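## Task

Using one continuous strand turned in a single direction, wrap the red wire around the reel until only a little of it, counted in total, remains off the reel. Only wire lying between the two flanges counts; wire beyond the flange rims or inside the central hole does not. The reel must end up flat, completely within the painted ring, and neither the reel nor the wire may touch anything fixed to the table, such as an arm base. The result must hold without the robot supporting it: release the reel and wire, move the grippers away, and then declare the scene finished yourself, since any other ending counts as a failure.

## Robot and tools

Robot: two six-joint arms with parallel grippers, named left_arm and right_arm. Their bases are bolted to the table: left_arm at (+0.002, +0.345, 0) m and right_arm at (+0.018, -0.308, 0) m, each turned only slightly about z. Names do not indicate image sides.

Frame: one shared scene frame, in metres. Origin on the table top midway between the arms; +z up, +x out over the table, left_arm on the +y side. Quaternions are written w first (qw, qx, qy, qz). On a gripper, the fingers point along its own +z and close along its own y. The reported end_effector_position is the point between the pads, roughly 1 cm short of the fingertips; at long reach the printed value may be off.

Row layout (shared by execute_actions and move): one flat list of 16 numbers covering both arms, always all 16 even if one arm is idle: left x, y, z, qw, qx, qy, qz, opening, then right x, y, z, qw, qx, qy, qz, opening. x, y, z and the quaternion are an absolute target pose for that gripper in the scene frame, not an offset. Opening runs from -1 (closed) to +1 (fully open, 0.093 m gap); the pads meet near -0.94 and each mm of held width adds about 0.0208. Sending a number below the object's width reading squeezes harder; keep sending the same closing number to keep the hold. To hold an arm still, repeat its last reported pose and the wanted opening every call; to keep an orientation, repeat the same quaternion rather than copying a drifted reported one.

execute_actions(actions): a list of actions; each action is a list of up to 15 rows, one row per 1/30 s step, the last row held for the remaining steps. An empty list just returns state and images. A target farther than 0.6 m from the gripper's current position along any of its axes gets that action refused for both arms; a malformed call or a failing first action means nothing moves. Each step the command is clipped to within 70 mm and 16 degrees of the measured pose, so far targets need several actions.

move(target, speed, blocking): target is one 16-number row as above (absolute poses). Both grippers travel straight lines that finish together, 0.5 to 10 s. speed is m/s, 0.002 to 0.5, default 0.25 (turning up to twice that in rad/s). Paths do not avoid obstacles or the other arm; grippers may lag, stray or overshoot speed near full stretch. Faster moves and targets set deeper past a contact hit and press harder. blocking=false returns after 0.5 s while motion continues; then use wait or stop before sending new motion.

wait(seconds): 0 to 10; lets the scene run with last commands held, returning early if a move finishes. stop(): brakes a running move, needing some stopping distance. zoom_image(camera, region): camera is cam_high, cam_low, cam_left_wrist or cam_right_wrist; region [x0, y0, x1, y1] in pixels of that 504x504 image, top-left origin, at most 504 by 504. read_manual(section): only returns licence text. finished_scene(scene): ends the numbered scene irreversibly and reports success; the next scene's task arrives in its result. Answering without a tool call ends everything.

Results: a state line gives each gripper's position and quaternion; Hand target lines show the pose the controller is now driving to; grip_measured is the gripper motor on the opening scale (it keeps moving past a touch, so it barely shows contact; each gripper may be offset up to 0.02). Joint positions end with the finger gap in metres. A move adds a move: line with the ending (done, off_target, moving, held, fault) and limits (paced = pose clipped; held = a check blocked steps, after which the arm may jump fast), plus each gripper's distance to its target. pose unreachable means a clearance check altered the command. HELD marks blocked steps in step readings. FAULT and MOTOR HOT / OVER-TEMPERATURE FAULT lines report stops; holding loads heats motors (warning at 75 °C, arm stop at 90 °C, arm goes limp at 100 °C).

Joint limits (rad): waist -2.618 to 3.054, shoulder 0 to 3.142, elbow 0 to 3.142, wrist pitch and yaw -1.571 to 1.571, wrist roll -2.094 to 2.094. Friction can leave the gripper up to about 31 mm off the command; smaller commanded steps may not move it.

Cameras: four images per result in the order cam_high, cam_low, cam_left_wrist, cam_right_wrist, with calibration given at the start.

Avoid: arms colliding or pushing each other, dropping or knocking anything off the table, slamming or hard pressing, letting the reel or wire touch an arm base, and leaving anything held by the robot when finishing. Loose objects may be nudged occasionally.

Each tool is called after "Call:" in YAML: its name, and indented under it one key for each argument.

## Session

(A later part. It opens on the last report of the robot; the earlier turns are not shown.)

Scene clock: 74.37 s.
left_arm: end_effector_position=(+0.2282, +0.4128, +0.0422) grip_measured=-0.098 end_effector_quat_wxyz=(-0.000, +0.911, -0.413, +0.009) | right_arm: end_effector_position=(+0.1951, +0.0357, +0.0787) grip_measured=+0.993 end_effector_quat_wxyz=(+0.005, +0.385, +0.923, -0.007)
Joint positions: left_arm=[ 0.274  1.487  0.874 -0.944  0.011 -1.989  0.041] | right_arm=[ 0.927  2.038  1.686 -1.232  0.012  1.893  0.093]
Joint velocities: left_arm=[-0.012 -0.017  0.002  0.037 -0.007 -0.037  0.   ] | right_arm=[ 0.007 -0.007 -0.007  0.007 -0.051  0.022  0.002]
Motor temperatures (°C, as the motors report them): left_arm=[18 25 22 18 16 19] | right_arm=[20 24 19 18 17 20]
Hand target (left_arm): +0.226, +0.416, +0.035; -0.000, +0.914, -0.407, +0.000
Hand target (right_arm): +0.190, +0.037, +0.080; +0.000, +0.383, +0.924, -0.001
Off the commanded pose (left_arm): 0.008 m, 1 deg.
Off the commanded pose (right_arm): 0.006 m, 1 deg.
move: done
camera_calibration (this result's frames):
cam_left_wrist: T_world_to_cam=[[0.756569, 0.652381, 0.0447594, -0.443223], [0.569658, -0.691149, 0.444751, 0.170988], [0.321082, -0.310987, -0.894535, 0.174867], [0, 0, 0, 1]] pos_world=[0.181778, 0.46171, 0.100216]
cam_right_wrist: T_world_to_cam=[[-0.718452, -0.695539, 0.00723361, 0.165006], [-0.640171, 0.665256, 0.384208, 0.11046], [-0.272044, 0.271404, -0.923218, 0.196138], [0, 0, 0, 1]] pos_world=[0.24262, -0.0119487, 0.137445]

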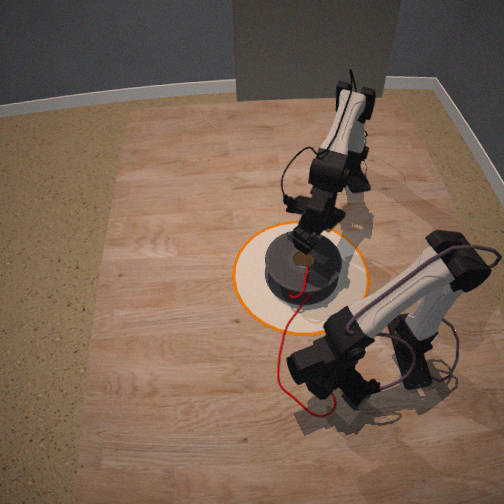

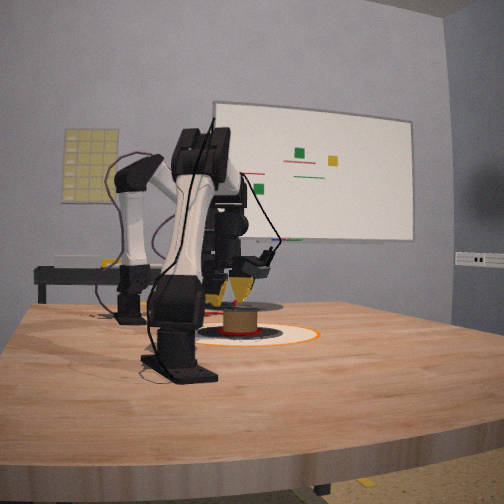

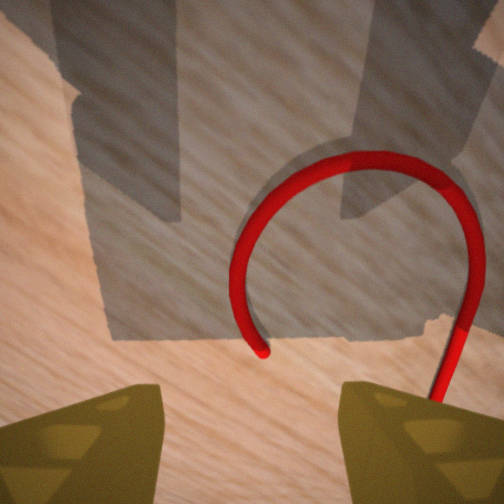

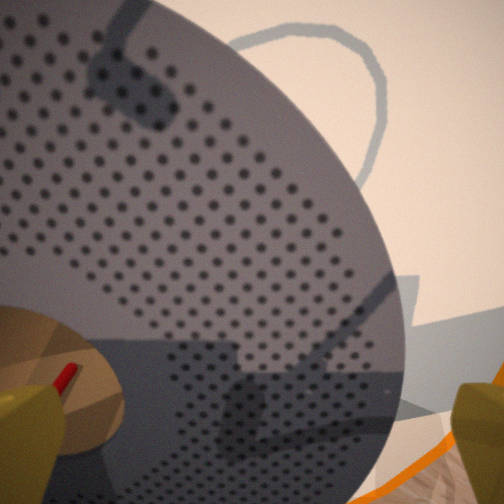

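Call:
move:
  target: [0.226, 0.416, 0.0, 0.0, -0.914, 0.407, 0.0, -0.1, 0.190, 0.038, 0.05, 0.0, 0.383, 0.924, 0.0, 1]
  speed: 0.06

Scene clock: 76.53 s.
left_arm: end_effector_position=(+0.2252, +0.4119, +0.0099) grip_measured=-0.098 end_effector_quat_wxyz=(+0.005, +0.911, -0.412, +0.003) | right_arm: end_effector_position=(+0.1957, +0.0371, +0.0564) grip_measured=+0.993 end_effector_quat_wxyz=(+0.006, +0.385, +0.923, +0.003)
Joint positions: left_arm=[ 0.274  1.549  0.79  -0.813  0.011 -1.991  0.04 ] | right_arm=[ 0.927  2.038  1.597 -1.122  0.012  1.893  0.093]
Joint velocities: left_arm=[-0.007 -0.007 -0.017 -0.007  0.007  0.007  0.002] | right_arm=[-0.002 -0.002 -0.002  0.022  0.037 -0.007 -0.001]
Motor temperatures (°C, as the motors report them): left_arm=[18 25 22 18 16 19] | right_arm=[20 24 19 18 17 20]
Hand target (left_arm): +0.226, +0.416, +0.001; +0.000, +0.914, -0.407, +0.000
Hand target (right_arm): +0.190, +0.037, +0.050; +0.000, +0.383, +0.924, -0.000
Off the commanded pose (left_arm): 0.011 m, 1 deg.
Off the commanded pose (right_arm): 0.009 m, 1 deg.
move: off_target (left_arm)
camera_calibration (this result's frames):
cam_left_wrist: T_world_to_cam=[[0.756116, 0.653691, 0.0312633, -0.439299], [0.577048, -0.688476, 0.439336, 0.183728], [0.308714, -0.314148, -0.897779, 0.150787], [0, 0, 0, 1]] pos_world=[0.179591, 0.461027, 0.0683889]
cam_right_wrist: T_world_to_cam=[[-0.718429, -0.695493, -0.0122409, 0.167663], [-0.643782, 0.658141, 0.390379, 0.119179], [-0.263449, 0.28834, -0.920573, 0.172963], [0, 0, 0, 1]] pos_world=[0.242746, -0.0117007, 0.114752]

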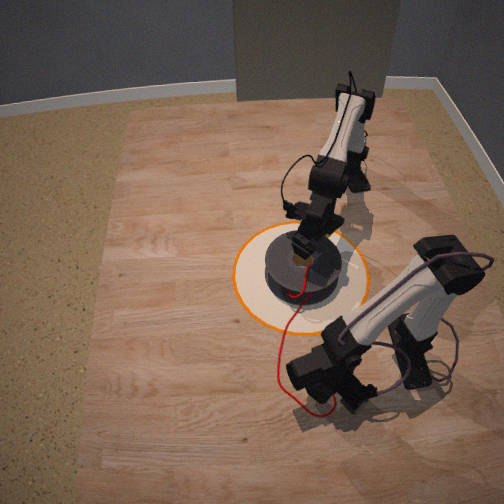

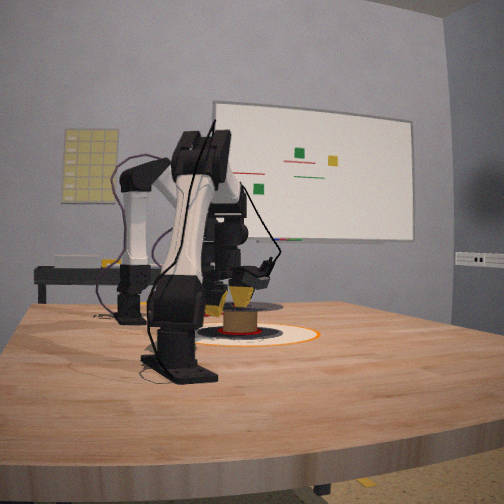

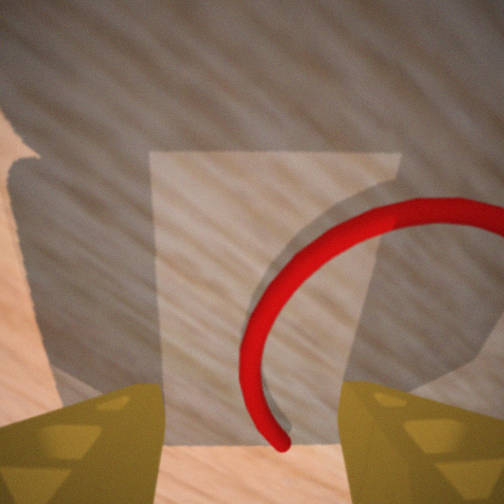

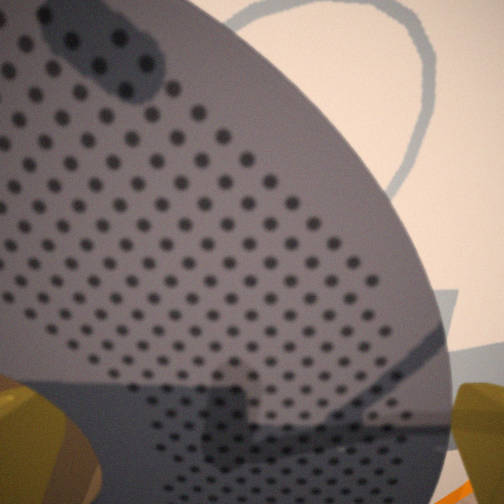

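Call:
move:
  target: [0.226, 0.414, 0.003, 0.0, -0.914, 0.407, 0.0, -1, 0.190, 0.038, 0.042, 0.0, 0.383, 0.924, 0.0, 1]
  speed: 0.05

Call:
move:
  target: [0.226, 0.414, 0.003, 0.0, -0.914, 0.407, 0.0, -1, 0.190, 0.038, 0.042, 0.0, 0.383, 0.924, 0.0, 0.3]
  speed: 0.05

Scene clock: 77.93 s.
left_arm: end_effector_position=(+0.2265, +0.4125, +0.0099) grip_measured=-0.991 end_effector_quat_wxyz=(+0.002, +0.912, -0.409, +0.005) | right_arm: end_effector_position=(+0.1959, +0.0374, +0.0513) grip_measured=+0.993 end_effector_quat_wxyz=(+0.006, +0.385, +0.923, +0.006)
Joint positions: left_arm=[ 0.274  1.549  0.79  -0.808  0.01  -1.997  0.   ] | right_arm=[ 0.927  2.038  1.576 -1.095  0.012  1.893  0.093]
Joint velocities: left_arm=[-0.007 -0.012 -0.012 -0.095 -0.007 -0.007  0.   ] | right_arm=[-0.007 -0.002  0.012  0.051 -0.022  0.037  0.001]
Motor temperatures (°C, as the motors report them): left_arm=[18 25 22 18 16 19] | right_arm=[20 25 19 18 17 20]
Hand target (left_arm): +0.226, +0.414, +0.003; +0.000, +0.914, -0.407, -0.000
Hand target (right_arm): +0.190, +0.037, +0.042; +0.000, +0.383, +0.924, -0.000
Off the commanded pose (left_arm): 0.007 m, 1 deg.
Off the commanded pose (right_arm): 0.011 m, 1 deg.
move: off_target (right_arm)
camera_calibration (this result's frames):
cam_left_wrist: T_world_to_cam=[[0.75219, 0.657912, 0.0369012, -0.441555], [0.578753, -0.686386, 0.440362, 0.182149], [0.315048, -0.309879, -0.897062, 0.147379], [0, 0, 0, 1]] pos_world=[0.180283, 0.461199, 0.0682907]
cam_right_wrist: T_world_to_cam=[[-0.718389, -0.695411, -0.0178862, 0.168227], [-0.644732, 0.65594, 0.392508, 0.121145], [-0.261222, 0.293505, -0.919575, 0.167542], [0, 0, 0, 1]] pos_world=[0.242724, -0.0116518, 0.109526]

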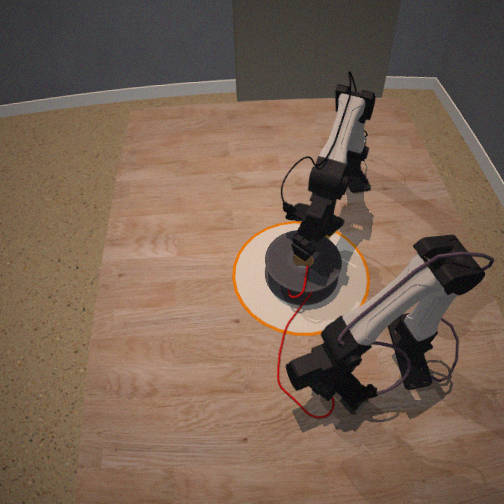

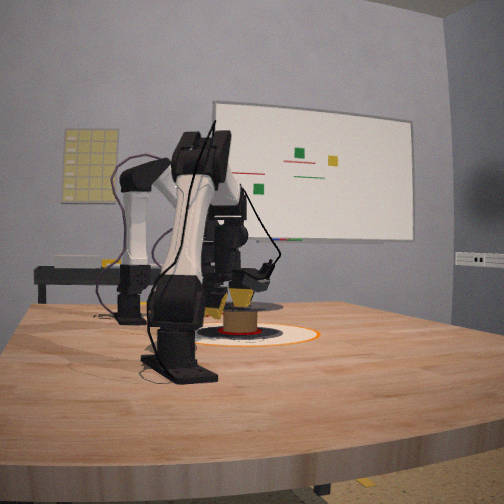

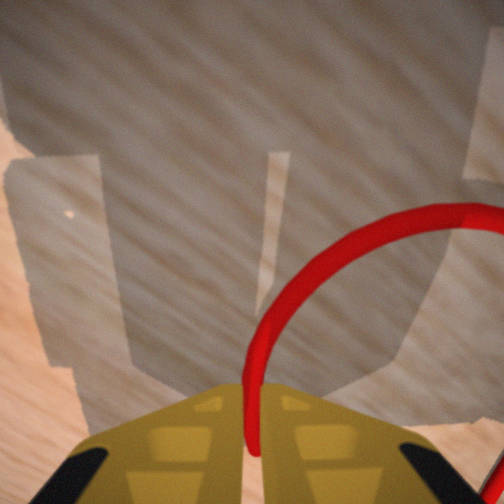

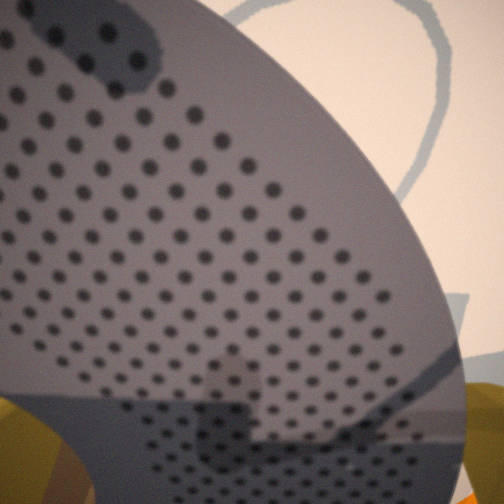

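Scene clock: 78.63 s.
left_arm: end_effector_position=(+0.2265, +0.4125, +0.0099) grip_measured=-0.991 end_effector_quat_wxyz=(+0.002, +0.912, -0.409, +0.005) | right_arm: end_effector_position=(+0.1963, +0.0379, +0.0514) grip_measured=+0.428 end_effector_quat_wxyz=(+0.007, +0.385, +0.923, +0.008)
Joint positions: left_arm=[ 0.274  1.549  0.79  -0.808  0.01  -1.997  0.   ] | right_arm=[ 0.927  2.038  1.576 -1.093  0.013  1.892  0.066]
Joint velocities: left_arm=[-0.007 -0.022 -0.007  0.022  0.007  0.022  0.   ] | right_arm=[ 0.002  0.002 -0.017 -0.007  0.007  0.051 -0.   ]
Motor temperatures (°C, as the motors report them): left_arm=[18 25 22 18 16 19] | right_arm=[20 25 19 18 17 20]
Hand target (left_arm): +0.226, +0.414, +0.003; +0.000, +0.914, -0.407, -0.000
Hand target (right_arm): +0.190, +0.038, +0.042; +0.000, +0.383, +0.924, -0.000
Off the commanded pose (left_arm): 0.007 m, 1 deg.
Off the commanded pose (right_arm): 0.011 m, 1 deg.
move: off_target (right_arm)
camera_calibration (this result's frames):
cam_left_wrist: T_world_to_cam=[[0.751939, 0.658199, 0.0368971, -0.441616], [0.579016, -0.686164, 0.440362, 0.181998], [0.315163, -0.309761, -0.897062, 0.147304], [0, 0, 0, 1]] pos_world=[0.180264, 0.461181, 0.0682907]
cam_right_wrist: T_world_to_cam=[[-0.718093, -0.695637, -0.0207806, 0.169], [-0.645847, 0.654977, 0.392285, 0.121385], [-0.259277, 0.295118, -0.919609, 0.167089], [0, 0, 0, 1]] pos_world=[0.243077, -0.0112529, 0.109551]

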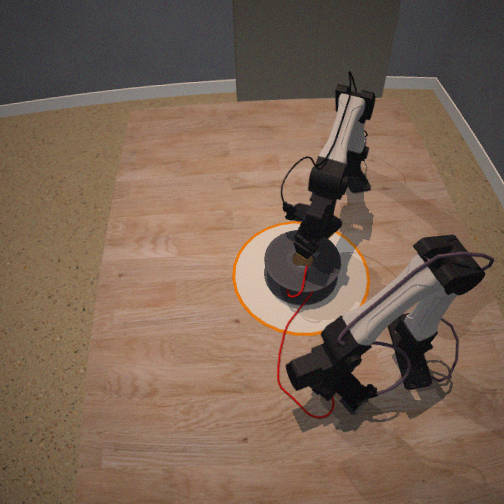

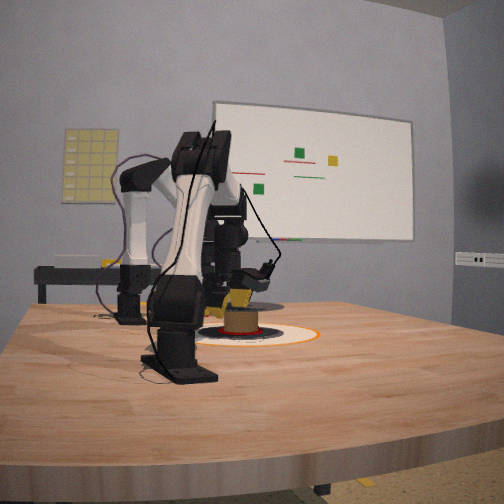

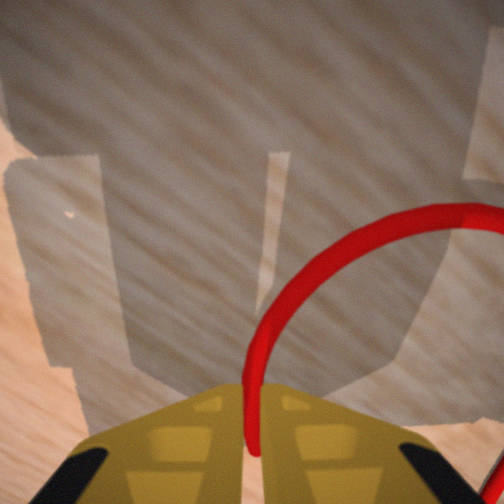

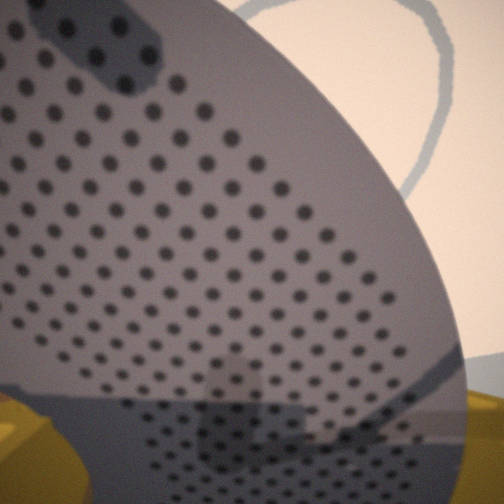

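Call:
move:
  target: [0.205, 0.44, 0.035, 0.0, -0.766, 0.643, 0.0, -1, 0.175, -0.015, 0.052, 0.0, 0.383, 0.924, 0.0, 0.3]
  speed: 0.2

Scene clock: 82.77 s.
left_arm: end_effector_position=(+0.2034, +0.4349, +0.0255) grip_measured=-0.991 end_effector_quat_wxyz=(+0.013, +0.766, -0.643, -0.001) | right_arm: end_effector_position=(+0.1771, -0.0080, +0.0524) grip_measured=+0.428 end_effector_quat_wxyz=(+0.007, +0.380, +0.925, +0.004)
Joint positions: left_arm=[ 0.402  1.49   0.804 -0.908  0.01  -1.315  0.   ] | right_arm=[ 0.917  1.861  1.332 -1.034  0.013  1.87   0.066]
Joint velocities: left_arm=[ 0.012 -0.007  0.007 -0.066  0.007  0.051  0.   ] | right_arm=[-0.012 -0.007 -0.027 -0.022 -0.081  0.007  0.   ]
Motor temperatures (°C, as the motors report them): left_arm=[18 25 22 18 16 19] | right_arm=[20 25 19 18 17 20]
Hand target (left_arm): +0.206, +0.440, +0.034; -0.001, +0.766, -0.643, +0.000
Hand target (right_arm): +0.175, -0.015, +0.053; -0.000, +0.383, +0.924, +0.000
Off the commanded pose (left_arm): 0.011 m, 1 deg.
Off the commanded pose (right_arm): 0.007 m, 1 deg.
move: off_target (left_arm)
camera_calibration (this result's frames):
cam_left_wrist: T_world_to_cam=[[0.986353, 0.163748, 0.0171362, -0.271733], [0.139144, -0.88471, 0.444889, 0.379512], [0.0880101, -0.436434, -0.895422, 0.276764], [0, 0, 0, 1]] pos_world=[0.19086, 0.501043, 0.0836357]
cam_right_wrist: T_world_to_cam=[[-0.709878, -0.704205, -0.0129947, 0.121326], [-0.652175, 0.650238, 0.389689, 0.139839], [-0.265971, 0.285106, -0.920855, 0.177804], [0, 0, 0, 1]] pos_world=[0.224617, -0.0561833, 0.110815]

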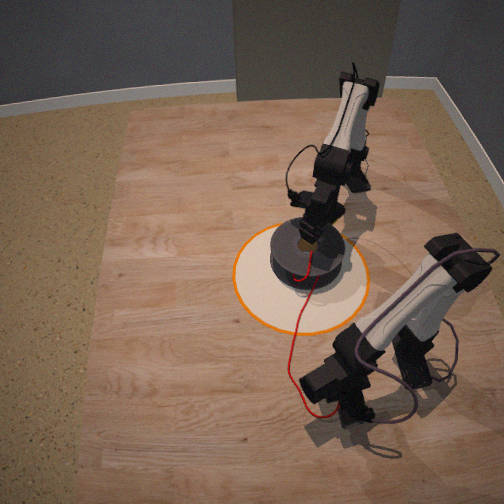

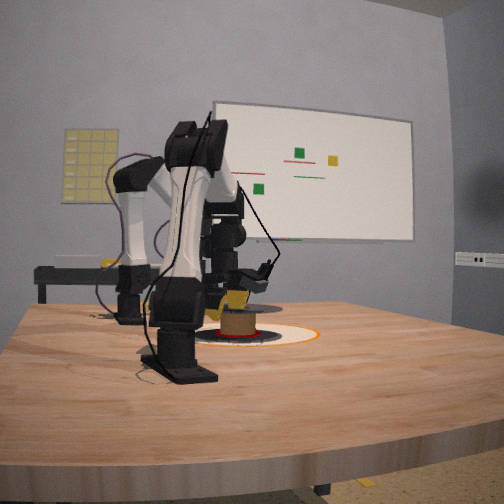

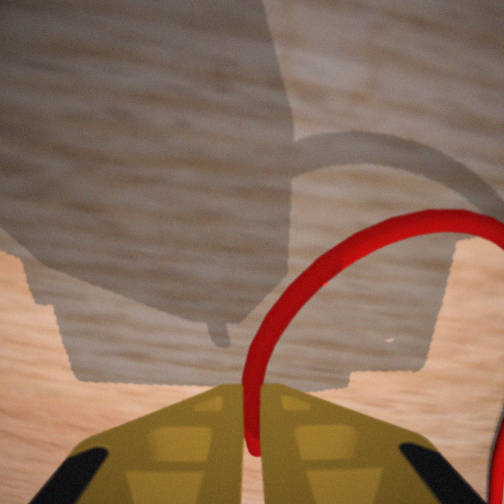

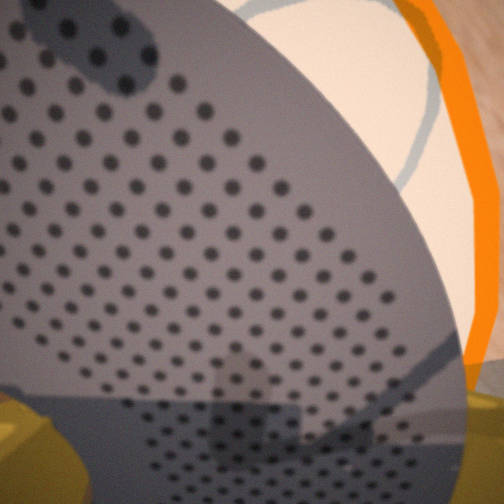

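Call:
move:
  target: [0.215, 0.51, 0.035, 0.0, -0.087, 0.996, 0.0, -1, 0.175, -0.015, 0.052, 0.0, 0.383, 0.924, 0.0, 0.3]
  speed: 0.4

Call:
move:
  target: [0.33, 0.54, 0.035, 0.0, 0.643, 0.766, 0.0, -1, 0.175, -0.015, 0.052, 0.0, 0.383, 0.924, 0.0, 0.3]
  speed: 0.4

Scene clock: 86.37 s.
left_arm: end_effector_position=(+0.2173, +0.5066, +0.0360) grip_measured=-0.991 end_effector_quat_wxyz=(+0.009, -0.087, +0.996, +0.004) | right_arm: end_effector_position=(+0.1771, -0.0080, +0.0524) grip_measured=+0.428 end_effector_quat_wxyz=(+0.007, +0.380, +0.925, +0.004)
Joint positions: left_arm=[ 0.62   1.619  0.976 -0.909  0.002  0.473  0.   ] | right_arm=[ 0.917  1.861  1.332 -1.034  0.013  1.87   0.066]
Joint velocities: left_arm=[ 0.002  0.027 -0.032 -0.022 -0.007  0.095  0.   ] | right_arm=[-0.007 -0.022 -0.007  0.037 -0.007 -0.051  0.   ]
Motor temperatures (°C, as the motors report them): left_arm=[18 24 22 18 16 19] | right_arm=[20 26 19 18 17 20]
Hand target (left_arm): +0.217, +0.509, +0.035; +0.001, -0.087, +0.996, +0.000
Hand target (right_arm): +0.175, -0.015, +0.052; -0.000, +0.383, +0.924, -0.000
Off the commanded pose (left_arm): 0.004 m, 1 deg.
Off the commanded pose (right_arm): 0.007 m, 1 deg.
move: done
camera_calibration (this result's frames):
cam_left_wrist: T_world_to_cam=[[0.163561, -0.986051, 0.030858, 0.463453], [-0.899615, -0.136239, 0.414887, 0.284051], [-0.404896, -0.0956195, -0.90935, 0.251156], [0, 0, 0, 1]] pos_world=[0.281426, 0.519702, 0.0962384]
cam_right_wrist: T_world_to_cam=[[-0.709878, -0.704205, -0.0129947, 0.121326], [-0.652175, 0.650238, 0.389689, 0.139839], [-0.265971, 0.285106, -0.920855, 0.177804], [0, 0, 0, 1]] pos_world=[0.224617, -0.0561833, 0.110815]

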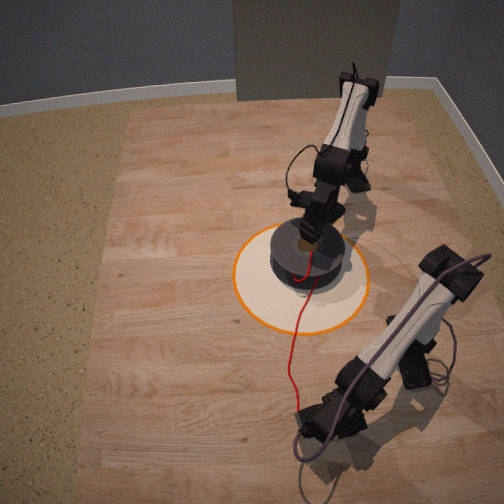

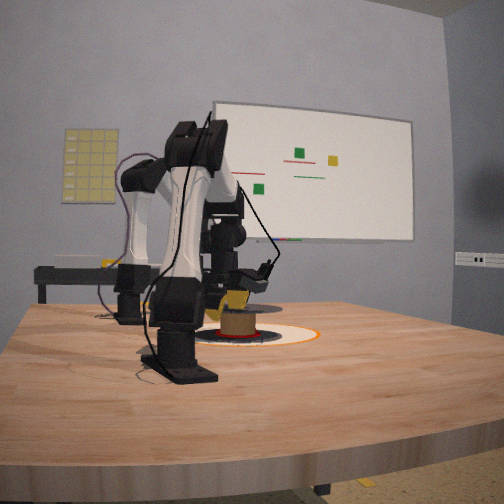

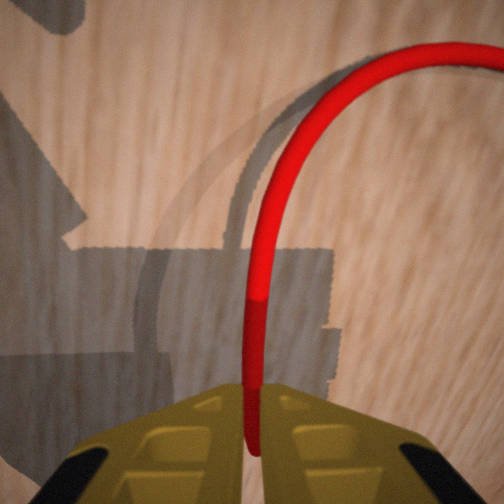

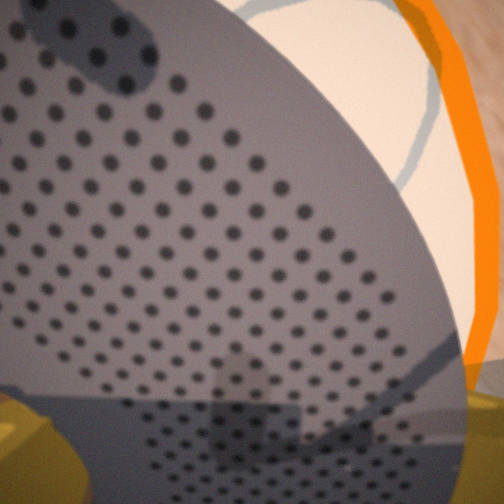

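Scene clock: 89.00 s.
left_arm: end_effector_position=(+0.3293, +0.5409, +0.0387) grip_measured=-0.991 end_effector_quat_wxyz=(+0.004, +0.637, +0.771, +0.009) | right_arm: end_effector_position=(+0.1771, -0.0080, +0.0524) grip_measured=+0.428 end_effector_quat_wxyz=(+0.007, +0.380, +0.925, +0.004)
Joint positions: left_arm=[ 0.514  2.019  1.497 -1.029  0.002  1.922  0.   ] | right_arm=[ 0.917  1.861  1.332 -1.034  0.013  1.87   0.066]
Joint velocities: left_arm=[ 0.002  0.012 -0.027 -0.022  0.022 -0.037  0.   ] | right_arm=[-0.012 -0.007 -0.002 -0.037  0.007  0.007  0.001]
Motor temperatures (°C, as the motors report them): left_arm=[18 24 23 18 16 19] | right_arm=[20 26 19 18 17 20]
Hand target (left_arm): +0.330, +0.539, +0.036; -0.000, +0.643, +0.766, -0.000
Hand target (right_arm): +0.175, -0.015, +0.052; -0.000, +0.383, +0.924, -0.000
Off the commanded pose (left_arm): 0.004 m, 1 deg.
Off the commanded pose (right_arm): 0.007 m, 1 deg.
move: done
camera_calibration (this result's frames):
cam_left_wrist: T_world_to_cam=[[-0.983426, -0.18037, 0.0184426, 0.421286], [-0.154517, 0.886969, 0.435214, -0.411315], [-0.0948576, 0.425151, -0.900138, -0.0819065], [0, 0, 0, 1]] pos_world=[0.342979, 0.475634, 0.0975136]
cam_right_wrist: T_world_to_cam=[[-0.709878, -0.704205, -0.0129947, 0.121326], [-0.652175, 0.650238, 0.389689, 0.139839], [-0.265971, 0.285106, -0.920855, 0.177804], [0, 0, 0, 1]] pos_world=[0.224617, -0.0561833, 0.110815]

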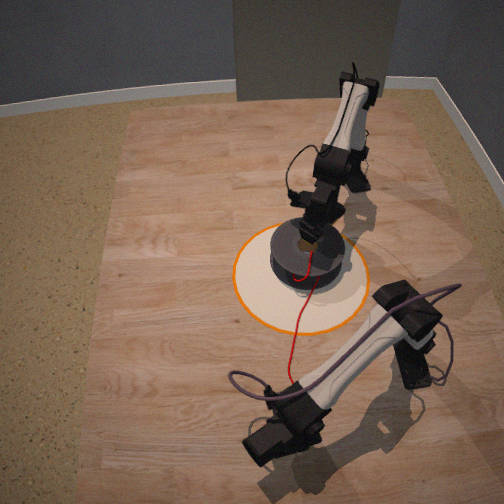

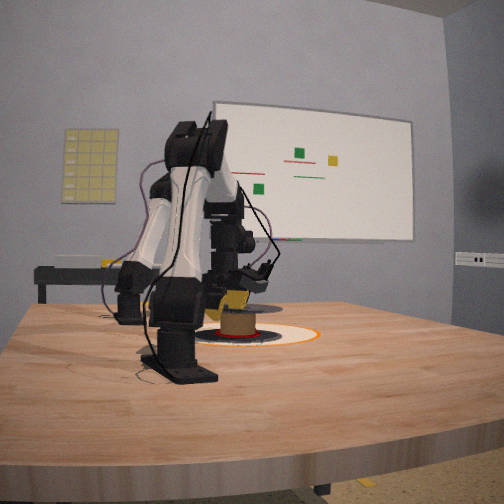

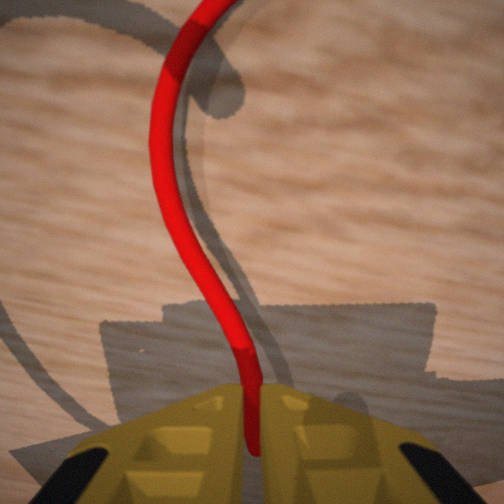

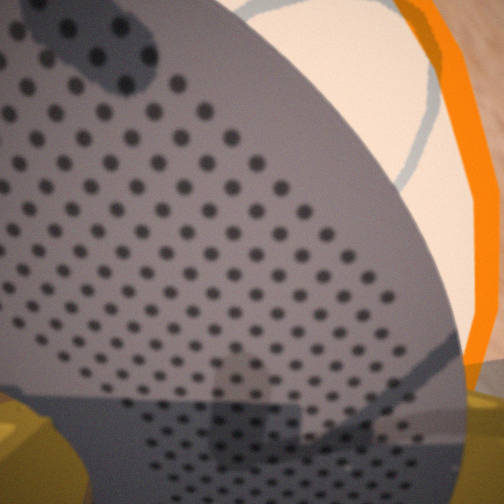

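Call:
execute_actions:
  actions:
    - [[0.33,0.54,0.035,0,0.643,0.766,0,-1, 0.193,-0.023,0.052,0,0.216,0.976,0,0.3]]
    - [[0.33,0.54,0.035,0,0.643,0.766,0,-1, 0.214,-0.028,0.052,0,0.044,0.999,0,0.3]]
    - [[0.33,0.54,0.035,0,0.643,0.766,0,-1, 0.236,-0.026,0.052,0,-0.131,0.991,0,0.3]]
    - [[0.326,0.526,0.035,0,0.643,0.766,0,-1, 0.256,-0.017,0.052,0,-0.301,0.954,0,0.3]]
    - [[0.321,0.511,0.035,0,0.643,0.766,0,-1, 0.272,-0.001,0.052,0,-0.462,0.887,0,0.3]]
    - [[0.321,0.511,0.035,0,0.643,0.766,0,-1, 0.272,-0.001,0.052,0,-0.462,0.887,0,0.3]]

Scene clock: 93.87 s.
left_arm: end_effector_position=(+0.3192, +0.5116, +0.0294) grip_measured=-0.991 end_effector_quat_wxyz=(-0.004, +0.643, +0.766, -0.013) | right_arm: end_effector_position=(+0.2677, +0.0062, +0.0548) grip_measured=+0.426 end_effector_quat_wxyz=(+0.009, -0.457, +0.889, +0.017)
Joint positions: left_arm=[ 0.459  1.987  1.41  -1.021  0.002  1.883  0.   ] | right_arm=[ 0.716  2.068  1.635 -1.107 -0.024 -0.06   0.066]
Joint velocities: left_arm=[ 0.002  0.002 -0.002 -0.081  0.007 -0.051  0.   ] | right_arm=[-0.007 -0.002 -0.007  0.051 -0.066 -0.007 -0.001]
Motor temperatures (°C, as the motors report them): left_arm=[18 25 23 18 16 19] | right_arm=[20 27 19 18 17 20]
Hand target (left_arm): +0.321, +0.511, +0.035; +0.000, +0.643, +0.766, -0.000
Hand target (right_arm): +0.272, -0.001, +0.052; +0.000, -0.462, +0.887, +0.001
Off the commanded pose (left_arm): 0.006 m, 2 deg.
Off the commanded pose (right_arm): 0.009 m, 2 deg.
Step readings (end_effector_position; steps 1 to 15: 1st action; 16 to 30: 2nd action; 31 to 45: 3rd action; 46 to 60: 4th action; 61 to 75: 5th action; 76 to 90: 6th action):
0: left_arm (+0.3291, +0.5408, +0.0387) | right_arm (+0.1771, -0.0080, +0.0524)
1: left_arm (+0.3291, +0.5408, +0.0387) | right_arm (+0.1789, -0.0089, +0.0524)
2: left_arm (+0.3291, +0.5408, +0.0387) | right_arm (+0.1817, -0.0104, +0.0524)
4: left_arm (+0.3291, +0.5408, +0.0387) | right_arm (+0.1895, -0.0148, +0.0524)
8: left_arm (+0.3291, +0.5408, +0.0387) | right_arm (+0.1971, -0.0189, +0.0524)
15: left_arm (+0.3291, +0.5408, +0.0387) | right_arm (+0.1972, -0.0186, +0.0524)
16: left_arm (+0.3291, +0.5408, +0.0387) | right_arm (+0.1987, -0.0195, +0.0524)
17: left_arm (+0.3291, +0.5408, +0.0387) | right_arm (+0.2012, -0.0207, +0.0524)
19: left_arm (+0.3291, +0.5408, +0.0387) | right_arm (+0.2082, -0.0245, +0.0524)
23: left_arm (+0.3290, +0.5407, +0.0387) | right_arm (+0.2144, -0.0282, +0.0524)
30: left_arm (+0.3286, +0.5405, +0.0387) | right_arm (+0.2136, -0.0275, +0.0524)
31: left_arm (+0.3285, +0.5405, +0.0387) | right_arm (+0.2156, -0.0272, +0.0529)
32: left_arm (+0.3285, +0.5405, +0.0387) | right_arm (+0.2190, -0.0263, +0.0530)
34: left_arm (+0.3284, +0.5404, +0.0387) | right_arm (+0.2279, -0.0250, +0.0524)
38: left_arm (+0.3282, +0.5403, +0.0387) | right_arm (+0.2359, -0.0235, +0.0522)
45: left_arm (+0.3276, +0.5399, +0.0387) | right_arm (+0.2359, -0.0218, +0.0521)
46: left_arm (+0.3273, +0.5389, +0.0377) | right_arm (+0.2374, -0.0211, +0.0524)
47: left_arm (+0.3266, +0.5368, +0.0363) | right_arm (+0.2406, -0.0191, +0.0528)
49: left_arm (+0.3250, +0.5311, +0.0331) | right_arm (+0.2488, -0.0143, +0.0525)
53: left_arm (+0.3253, +0.5271, +0.0319) | right_arm (+0.2553, -0.0105, +0.0524)
60: left_arm (+0.3253, +0.5271, +0.0319) | right_arm (+0.2545, -0.0108, +0.0534)
61: left_arm (+0.3250, +0.5260, +0.0313) | right_arm (+0.2556, -0.0096, +0.0539)
62: left_arm (+0.3226, +0.5229, +0.0304) | right_arm (+0.2584, -0.0066, +0.0542)
64: left_arm (+0.3189, +0.5159, +0.0294) | right_arm (+0.2649, +0.0018, +0.0539)
68: left_arm (+0.3192, +0.5116, +0.0293) | right_arm (+0.2693, +0.0085, +0.0539)
75: left_arm (+0.3192, +0.5116, +0.0294) | right_arm (+0.2680, +0.0066, +0.0546)
76: left_arm (+0.3192, +0.5116, +0.0294) | right_arm (+0.2679, +0.0065, +0.0547)
77: left_arm (+0.3192, +0.5116, +0.0294) | right_arm (+0.2678, +0.0064, +0.0548)
79: left_arm (+0.3192, +0.5116, +0.0294) | right_arm (+0.2678, +0.0063, +0.0548)
83: left_arm (+0.3192, +0.5116, +0.0294) | right_arm (+0.2677, +0.0062, +0.0549)
90: end_effector_position above
camera_calibration (this result's frames):
cam_left_wrist: T_world_to_cam=[[-0.984682, -0.162953, 0.0620282, 0.39646], [-0.122272, 0.898965, 0.420609, -0.398825], [-0.124301, 0.406582, -0.905119, -0.0596737], [0, 0, 0, 1]] pos_world=[0.334205, 0.447396, 0.0891458]
cam_right_wrist: T_world_to_cam=[[0.807669, -0.589151, -0.0239011, -0.210656], [-0.540615, -0.756095, 0.368858, 0.168741], [-0.235384, -0.284994, -0.929179, 0.195887], [0, 0, 0, 1]] pos_world=[0.307473, 0.0593022, 0.114737]

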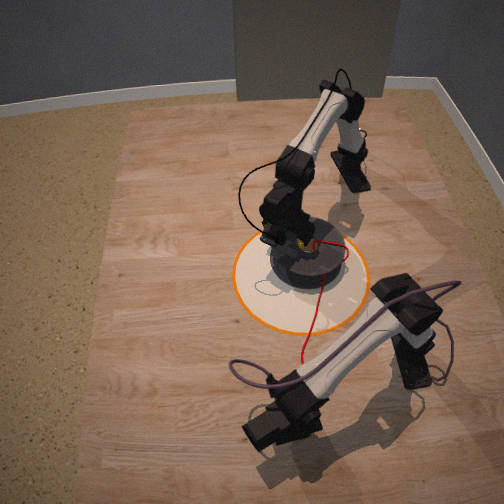

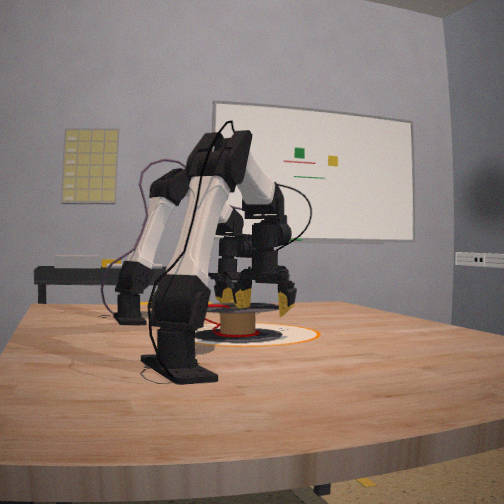

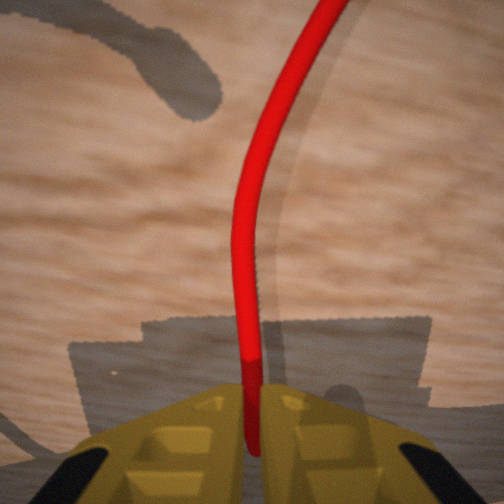

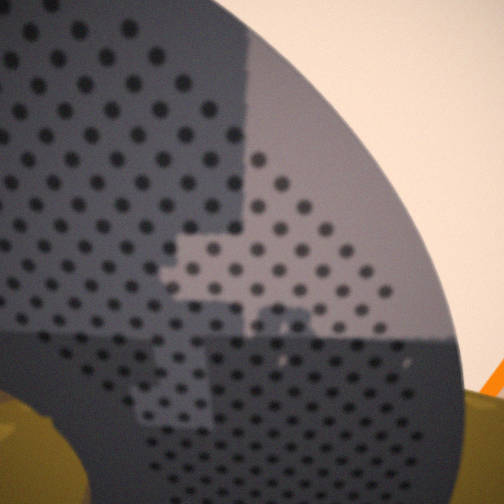

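Call:
execute_actions:
  actions:
    - [[0.3145,0.490,0.035,0,0.643,0.766,0,-1, 0.283,0.029,0.052,0,-0.676,0.737,0,0.3]]
    - [[0.308,0.469,0.035,0,0.643,0.766,0,-1, 0.278,0.062,0.052,0,-0.843,0.537,0,0.3]]
    - [[0.3015,0.448,0.035,0,0.643,0.766,0,-1, 0.256,0.087,0.052,0,-0.954,0.301,0,0.3]]
    - [[0.296,0.430,0.035,0,0.643,0.766,0,-1, 0.231,0.098,0.052,0,-0.996,0.087,0,0.3]]

Scene clock: 97.00 s.
left_arm: end_effector_position=(+0.2954, +0.4309, +0.0309) grip_measured=-0.991 end_effector_quat_wxyz=(-0.006, +0.645, +0.764, -0.010) | right_arm: end_effector_position=(+0.2191, +0.0925, +0.0570) grip_measured=+0.424 end_effector_quat_wxyz=(+0.010, +0.994, -0.111, -0.020)
Joint positions: left_arm=[ 0.259  1.794  1.156 -0.955  0.     1.689  0.   ] | right_arm=[ 0.921  2.342  2.087 -1.35  -0.03  -1.824  0.066]
Joint velocities: left_arm=[0.017 0.007 0.012 0.037 0.022 0.007 0.   ] | right_arm=[ 0.007  0.002  0.017  0.022  0.051 -0.183 -0.001]
Motor temperatures (°C, as the motors report them): left_arm=[18 26 23 18 16 19] | right_arm=[20 27 20 18 17 20]
Hand target (left_arm): +0.296, +0.430, +0.035; -0.000, +0.643, +0.766, -0.000
Hand target (right_arm): +0.231, +0.097, +0.052; +0.002, +0.996, -0.088, +0.001
Off the commanded pose (left_arm): 0.004 m, 1 deg.
Off the commanded pose (right_arm): 0.014 m, 4 deg.
Step readings (end_effector_position; steps 1 to 15: 1st action; 16 to 30: 2nd action; 31 to 45: 3rd action; 46 to 60: 4th action):
0: left_arm (+0.3192, +0.5116, +0.0294) | right_arm (+0.2677, +0.0062, +0.0548)
1: left_arm (+0.3189, +0.5101, +0.0288) | right_arm (+0.2688, +0.0079, +0.0555)
2: left_arm (+0.3162, +0.5060, +0.0284) | right_arm (+0.2724, +0.0120, +0.0558)
4: left_arm (+0.3117, +0.4961, +0.0286) | right_arm (+0.2790, +0.0236, +0.0546)
8: left_arm (+0.3129, +0.4901, +0.0304) | right_arm (+0.2827, +0.0337, +0.0553)
15: left_arm (+0.3130, +0.4902, +0.0305) | right_arm (+0.2811, +0.0323, +0.0558)
16: left_arm (+0.3128, +0.4887, +0.0300) | right_arm (+0.2807, +0.0342, +0.0563)
17: left_arm (+0.3103, +0.4847, +0.0294) | right_arm (+0.2815, +0.0389, +0.0565)
19: left_arm (+0.3062, +0.4751, +0.0294) | right_arm (+0.2803, +0.0530, +0.0571)
23: left_arm (+0.3068, +0.4694, +0.0307) | right_arm (+0.2733, +0.0672, +0.0597)
30: left_arm (+0.3068, +0.4694, +0.0307) | right_arm (+0.2694, +0.0647, +0.0570)
31: left_arm (+0.3065, +0.4679, +0.0301) | right_arm (+0.2680, +0.0658, +0.0570)
32: left_arm (+0.3042, +0.4638, +0.0296) | right_arm (+0.2663, +0.0685, +0.0570)
34: left_arm (+0.3002, +0.4542, +0.0297) | right_arm (+0.2591, +0.0768, +0.0577)
38: left_arm (+0.3006, +0.4485, +0.0307) | right_arm (+0.2453, +0.0875, +0.0594)
45: left_arm (+0.3006, +0.4485, +0.0307) | right_arm (+0.2421, +0.0846, +0.0570)
46: left_arm (+0.3003, +0.4472, +0.0303) | right_arm (+0.2408, +0.0849, +0.0570)
47: left_arm (+0.2983, +0.4436, +0.0300) | right_arm (+0.2387, +0.0852, +0.0570)
49: left_arm (+0.2951, +0.4354, +0.0301) | right_arm (+0.2315, +0.0883, +0.0570)
53: left_arm (+0.2954, +0.4309, +0.0309) | right_arm (+0.2192, +0.0931, +0.0570)
60: end_effector_position above
camera_calibration (this result's frames):
cam_left_wrist: T_world_to_cam=[[-0.985563, -0.15843, 0.0597084, 0.358173], [-0.118195, 0.896326, 0.427351, -0.33007], [-0.121224, 0.414124, -0.902112, -0.0327687], [0, 0, 0, 1]] pos_world=[0.310017, 0.366166, 0.0901087]
cam_right_wrist: T_world_to_cam=[[0.230796, 0.97263, -0.0268968, -0.138472], [0.908613, -0.205551, 0.363554, -0.161231], [0.348075, -0.108345, -0.931185, 0.066955], [0, 0, 0, 1]] pos_world=[0.15515, 0.108795, 0.117239]

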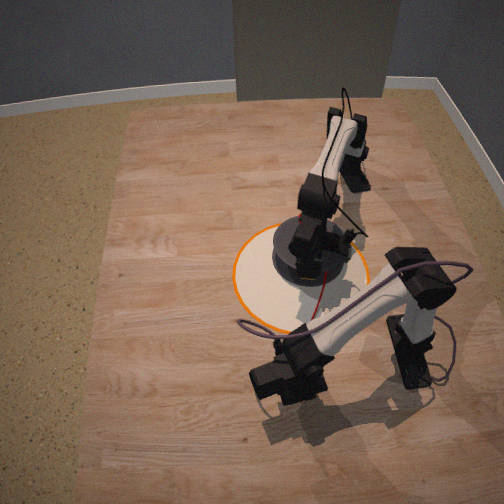

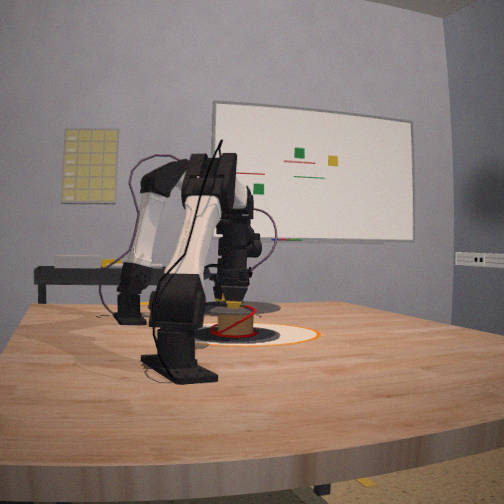

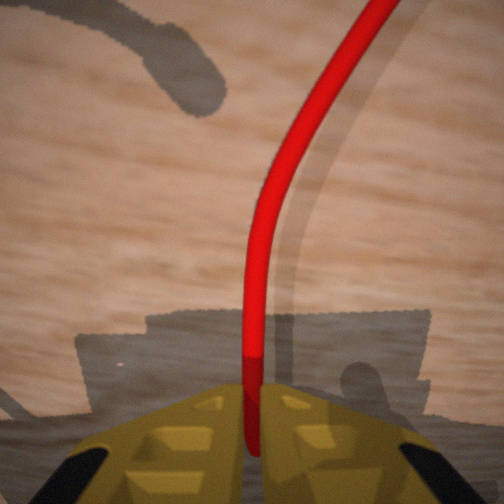

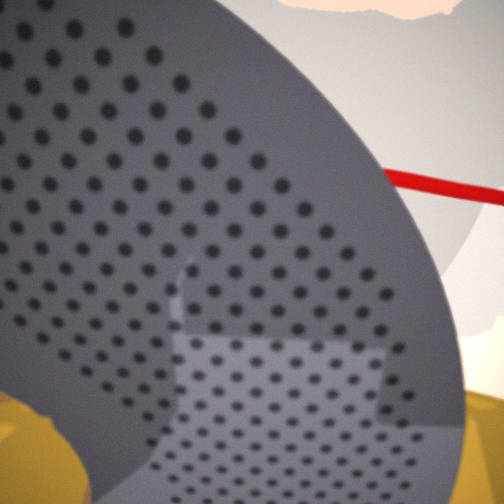

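Call:
execute_actions:
  actions:
    - [[0.296,0.430,0.035,0,0.643,0.766,0,-1, 0.219,0.092,0.057,0,-0.994,0.111,0,1]]
    - [[0.296,0.430,0.035,0,0.643,0.766,0,-1, 0.219,0.092,0.105,0,-0.994,0.111,0,1]]
    - [[0.296,0.430,0.035,0,0.643,0.766,0,-1, 0.205,0.065,0.105,0,-0.843,0.537,0,1]]
    - [[0.296,0.430,0.035,0,0.643,0.766,0,-1, 0.19,0.04,0.105,0,-0.5,0.866,0,1]]
    - [[0.296,0.430,0.035,0,0.643,0.766,0,-1, 0.175,0.01,0.105,0,-0.087,0.996,0,1]]
    - [[0.296,0.430,0.035,0,0.643,0.766,0,-1, 0.160,-0.015,0.10,0,0.383,0.924,0,1]]
    - [[0.296,0.430,0.035,0,0.643,0.766,0,-1, 0.160,-0.015,0.095,0,0.383,0.924,0,1]]

Scene clock: 101.93 s.
left_arm: end_effector_position=(+0.2954, +0.4309, +0.0309) grip_measured=-0.991 end_effector_quat_wxyz=(-0.006, +0.644, +0.765, -0.010) | right_arm: end_effector_position=(+0.1604, -0.0181, +0.0951) grip_measured=+0.990 end_effector_quat_wxyz=(-0.020, +0.318, +0.948, -0.017)
Joint positions: left_arm=[ 0.259  1.794  1.156 -0.955  0.     1.685  0.   ] | right_arm=[ 0.924  1.809  1.438 -1.24  -0.033  1.744  0.093]
Joint velocities: left_arm=[-0.002  0.012 -0.032 -0.022 -0.022 -0.051  0.   ] | right_arm=[ 0.056 -0.139 -0.139  0.066  0.066  0.93  -0.001]
Motor temperatures (°C, as the motors report them): left_arm=[18 26 22 18 16 19] | right_arm=[20 28 20 18 17 20]
Hand target (left_arm): +0.296, +0.430, +0.035; -0.000, +0.643, +0.766, -0.000
Hand target (right_arm): +0.160, -0.015, +0.095; -0.006, +0.377, +0.926, -0.002
Off the commanded pose (left_arm): 0.004 m, 1 deg.
Off the commanded pose (right_arm): 0.003 m, 9 deg.
Step readings (end_effector_position; steps 1 to 15: 1st action; 16 to 30: 2nd action; 31 to 45: 3rd action; 46 to 60: 4th action; 61 to 75: 5th action; 76 to 90: 6th action; 91 to 105: 7th action):
0: left_arm (+0.2954, +0.4309, +0.0309) | right_arm (+0.2196, +0.0922, +0.0570)
1: left_arm (+0.2954, +0.4309, +0.0309) | right_arm (+0.2196, +0.0914, +0.0567)
2: left_arm (+0.2954, +0.4309, +0.0309) | right_arm (+0.2194, +0.0899, +0.0562)
4: left_arm (+0.2954, +0.4309, +0.0309) | right_arm (+0.2190, +0.0880, +0.0556)
8: left_arm (+0.2954, +0.4309, +0.0309) | right_arm (+0.2200, +0.0893, +0.0550)
15: left_arm (+0.2954, +0.4309, +0.0309) | right_arm (+0.2214, +0.0911, +0.0547)
16: left_arm (+0.2954, +0.4309, +0.0309) | right_arm (+0.2214, +0.0910, +0.0591)
17: left_arm (+0.2954, +0.4309, +0.0309) | right_arm (+0.2217, +0.0914, +0.0648)
19: left_arm (+0.2954, +0.4309, +0.0309) | right_arm (+0.2244, +0.0966, +0.0818)
23: left_arm (+0.2954, +0.4309, +0.0309) | right_arm (+0.2268, +0.1014, +0.1036)
30: left_arm (+0.2954, +0.4309, +0.0309) | right_arm (+0.2231, +0.0941, +0.1047)
31: left_arm (+0.2954, +0.4309, +0.0309) | right_arm (+0.2218, +0.0916, +0.1035)
32: left_arm (+0.2954, +0.4309, +0.0309) | right_arm (+0.2181, +0.0845, +0.1020)
34: left_arm (+0.2954, +0.4309, +0.0309) | right_arm (+0.2112, +0.0710, +0.1012)
38: left_arm (+0.2954, +0.4309, +0.0309) | right_arm (+0.2085, +0.0657, +0.1049)
45: left_arm (+0.2954, +0.4309, +0.0309) | right_arm (+0.2070, +0.0629, +0.1044)
46: left_arm (+0.2954, +0.4309, +0.0309) | right_arm (+0.2060, +0.0609, +0.1033)
47: left_arm (+0.2954, +0.4309, +0.0309) | right_arm (+0.2027, +0.0544, +0.1019)
49: left_arm (+0.2954, +0.4309, +0.0309) | right_arm (+0.1965, +0.0428, +0.1017)
53: left_arm (+0.2954, +0.4309, +0.0309) | right_arm (+0.1943, +0.0395, +0.1054)
60: left_arm (+0.2954, +0.4309, +0.0309) | right_arm (+0.1932, +0.0377, +0.1045)
61: left_arm (+0.2954, +0.4309, +0.0309) | right_arm (+0.1921, +0.0358, +0.1032)
62: left_arm (+0.2954, +0.4309, +0.0309) | right_arm (+0.1882, +0.0285, +0.1016)
64: left_arm (+0.2954, +0.4309, +0.0309) | right_arm (+0.1804, +0.0138, +0.1016)
68: left_arm (+0.2954, +0.4309, +0.0309) | right_arm (+0.1778, +0.0102, +0.1064)
75: left_arm (+0.2954, +0.4309, +0.0309) | right_arm (+0.1765, +0.0087, +0.1053)
76: left_arm (+0.2954, +0.4309, +0.0309) | right_arm (+0.1757, +0.0072, +0.1034)
77: left_arm (+0.2954, +0.4309, +0.0309) | right_arm (+0.1723, +0.0010, +0.1010)
79: left_arm (+0.2954, +0.4309, +0.0309) | right_arm (+0.1649, -0.0125, +0.0991)
83: left_arm (+0.2954, +0.4309, +0.0309) | right_arm (+0.1624, -0.0152, +0.1006)
90: left_arm (+0.2954, +0.4309, +0.0309) | right_arm (+0.1617, -0.0153, +0.1006)
91: left_arm (+0.2954, +0.4309, +0.0309) | right_arm (+0.1615, -0.0156, +0.0998)
92: left_arm (+0.2954, +0.4309, +0.0309) | right_arm (+0.1614, -0.0159, +0.0988)
94: left_arm (+0.2954, +0.4309, +0.0309) | right_arm (+0.1609, -0.0169, +0.0962)
98: left_arm (+0.2954, +0.4309, +0.0309) | right_arm (+0.1607, -0.0172, +0.0937)
105: end_effector_position above
camera_calibration (this result's frames):
cam_left_wrist: T_world_to_cam=[[-0.98495, -0.162193, 0.0597207, 0.359613], [-0.121601, 0.895834, 0.427428, -0.328854], [-0.122825, 0.413733, -0.902075, -0.0321279], [0, 0, 0, 1]] pos_world=[0.310266, 0.366217, 0.090103]
cam_right_wrist: T_world_to_cam=[[-0.609684, -0.791425, 0.0439581, 0.0798646], [-0.706912, 0.56799, 0.421501, 0.123181], [-0.358554, 0.225908, -0.905762, 0.22789], [0, 0, 0, 1]] pos_world=[0.217481, -0.0582406, 0.150983]

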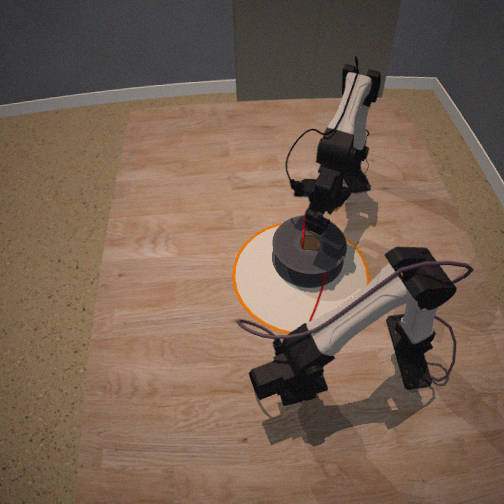

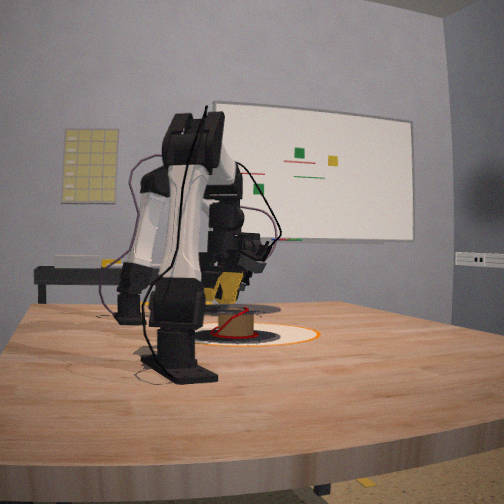

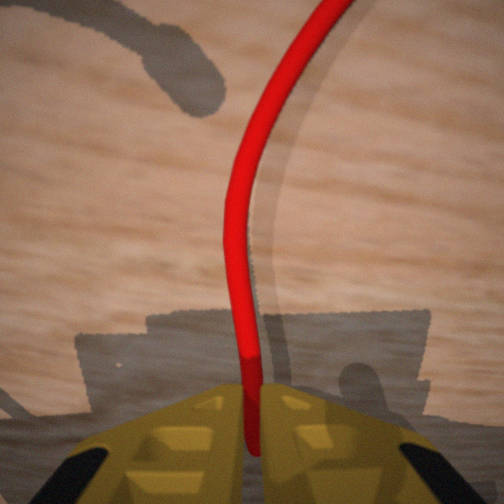

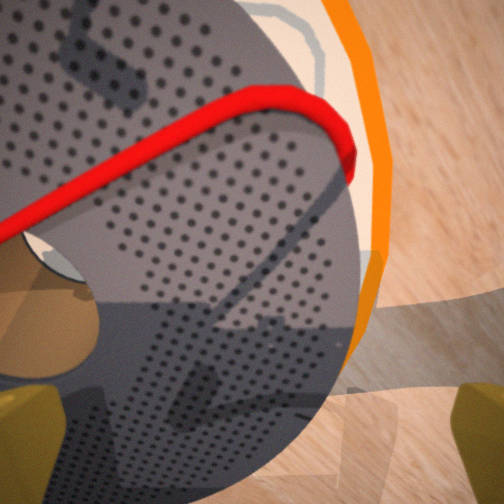

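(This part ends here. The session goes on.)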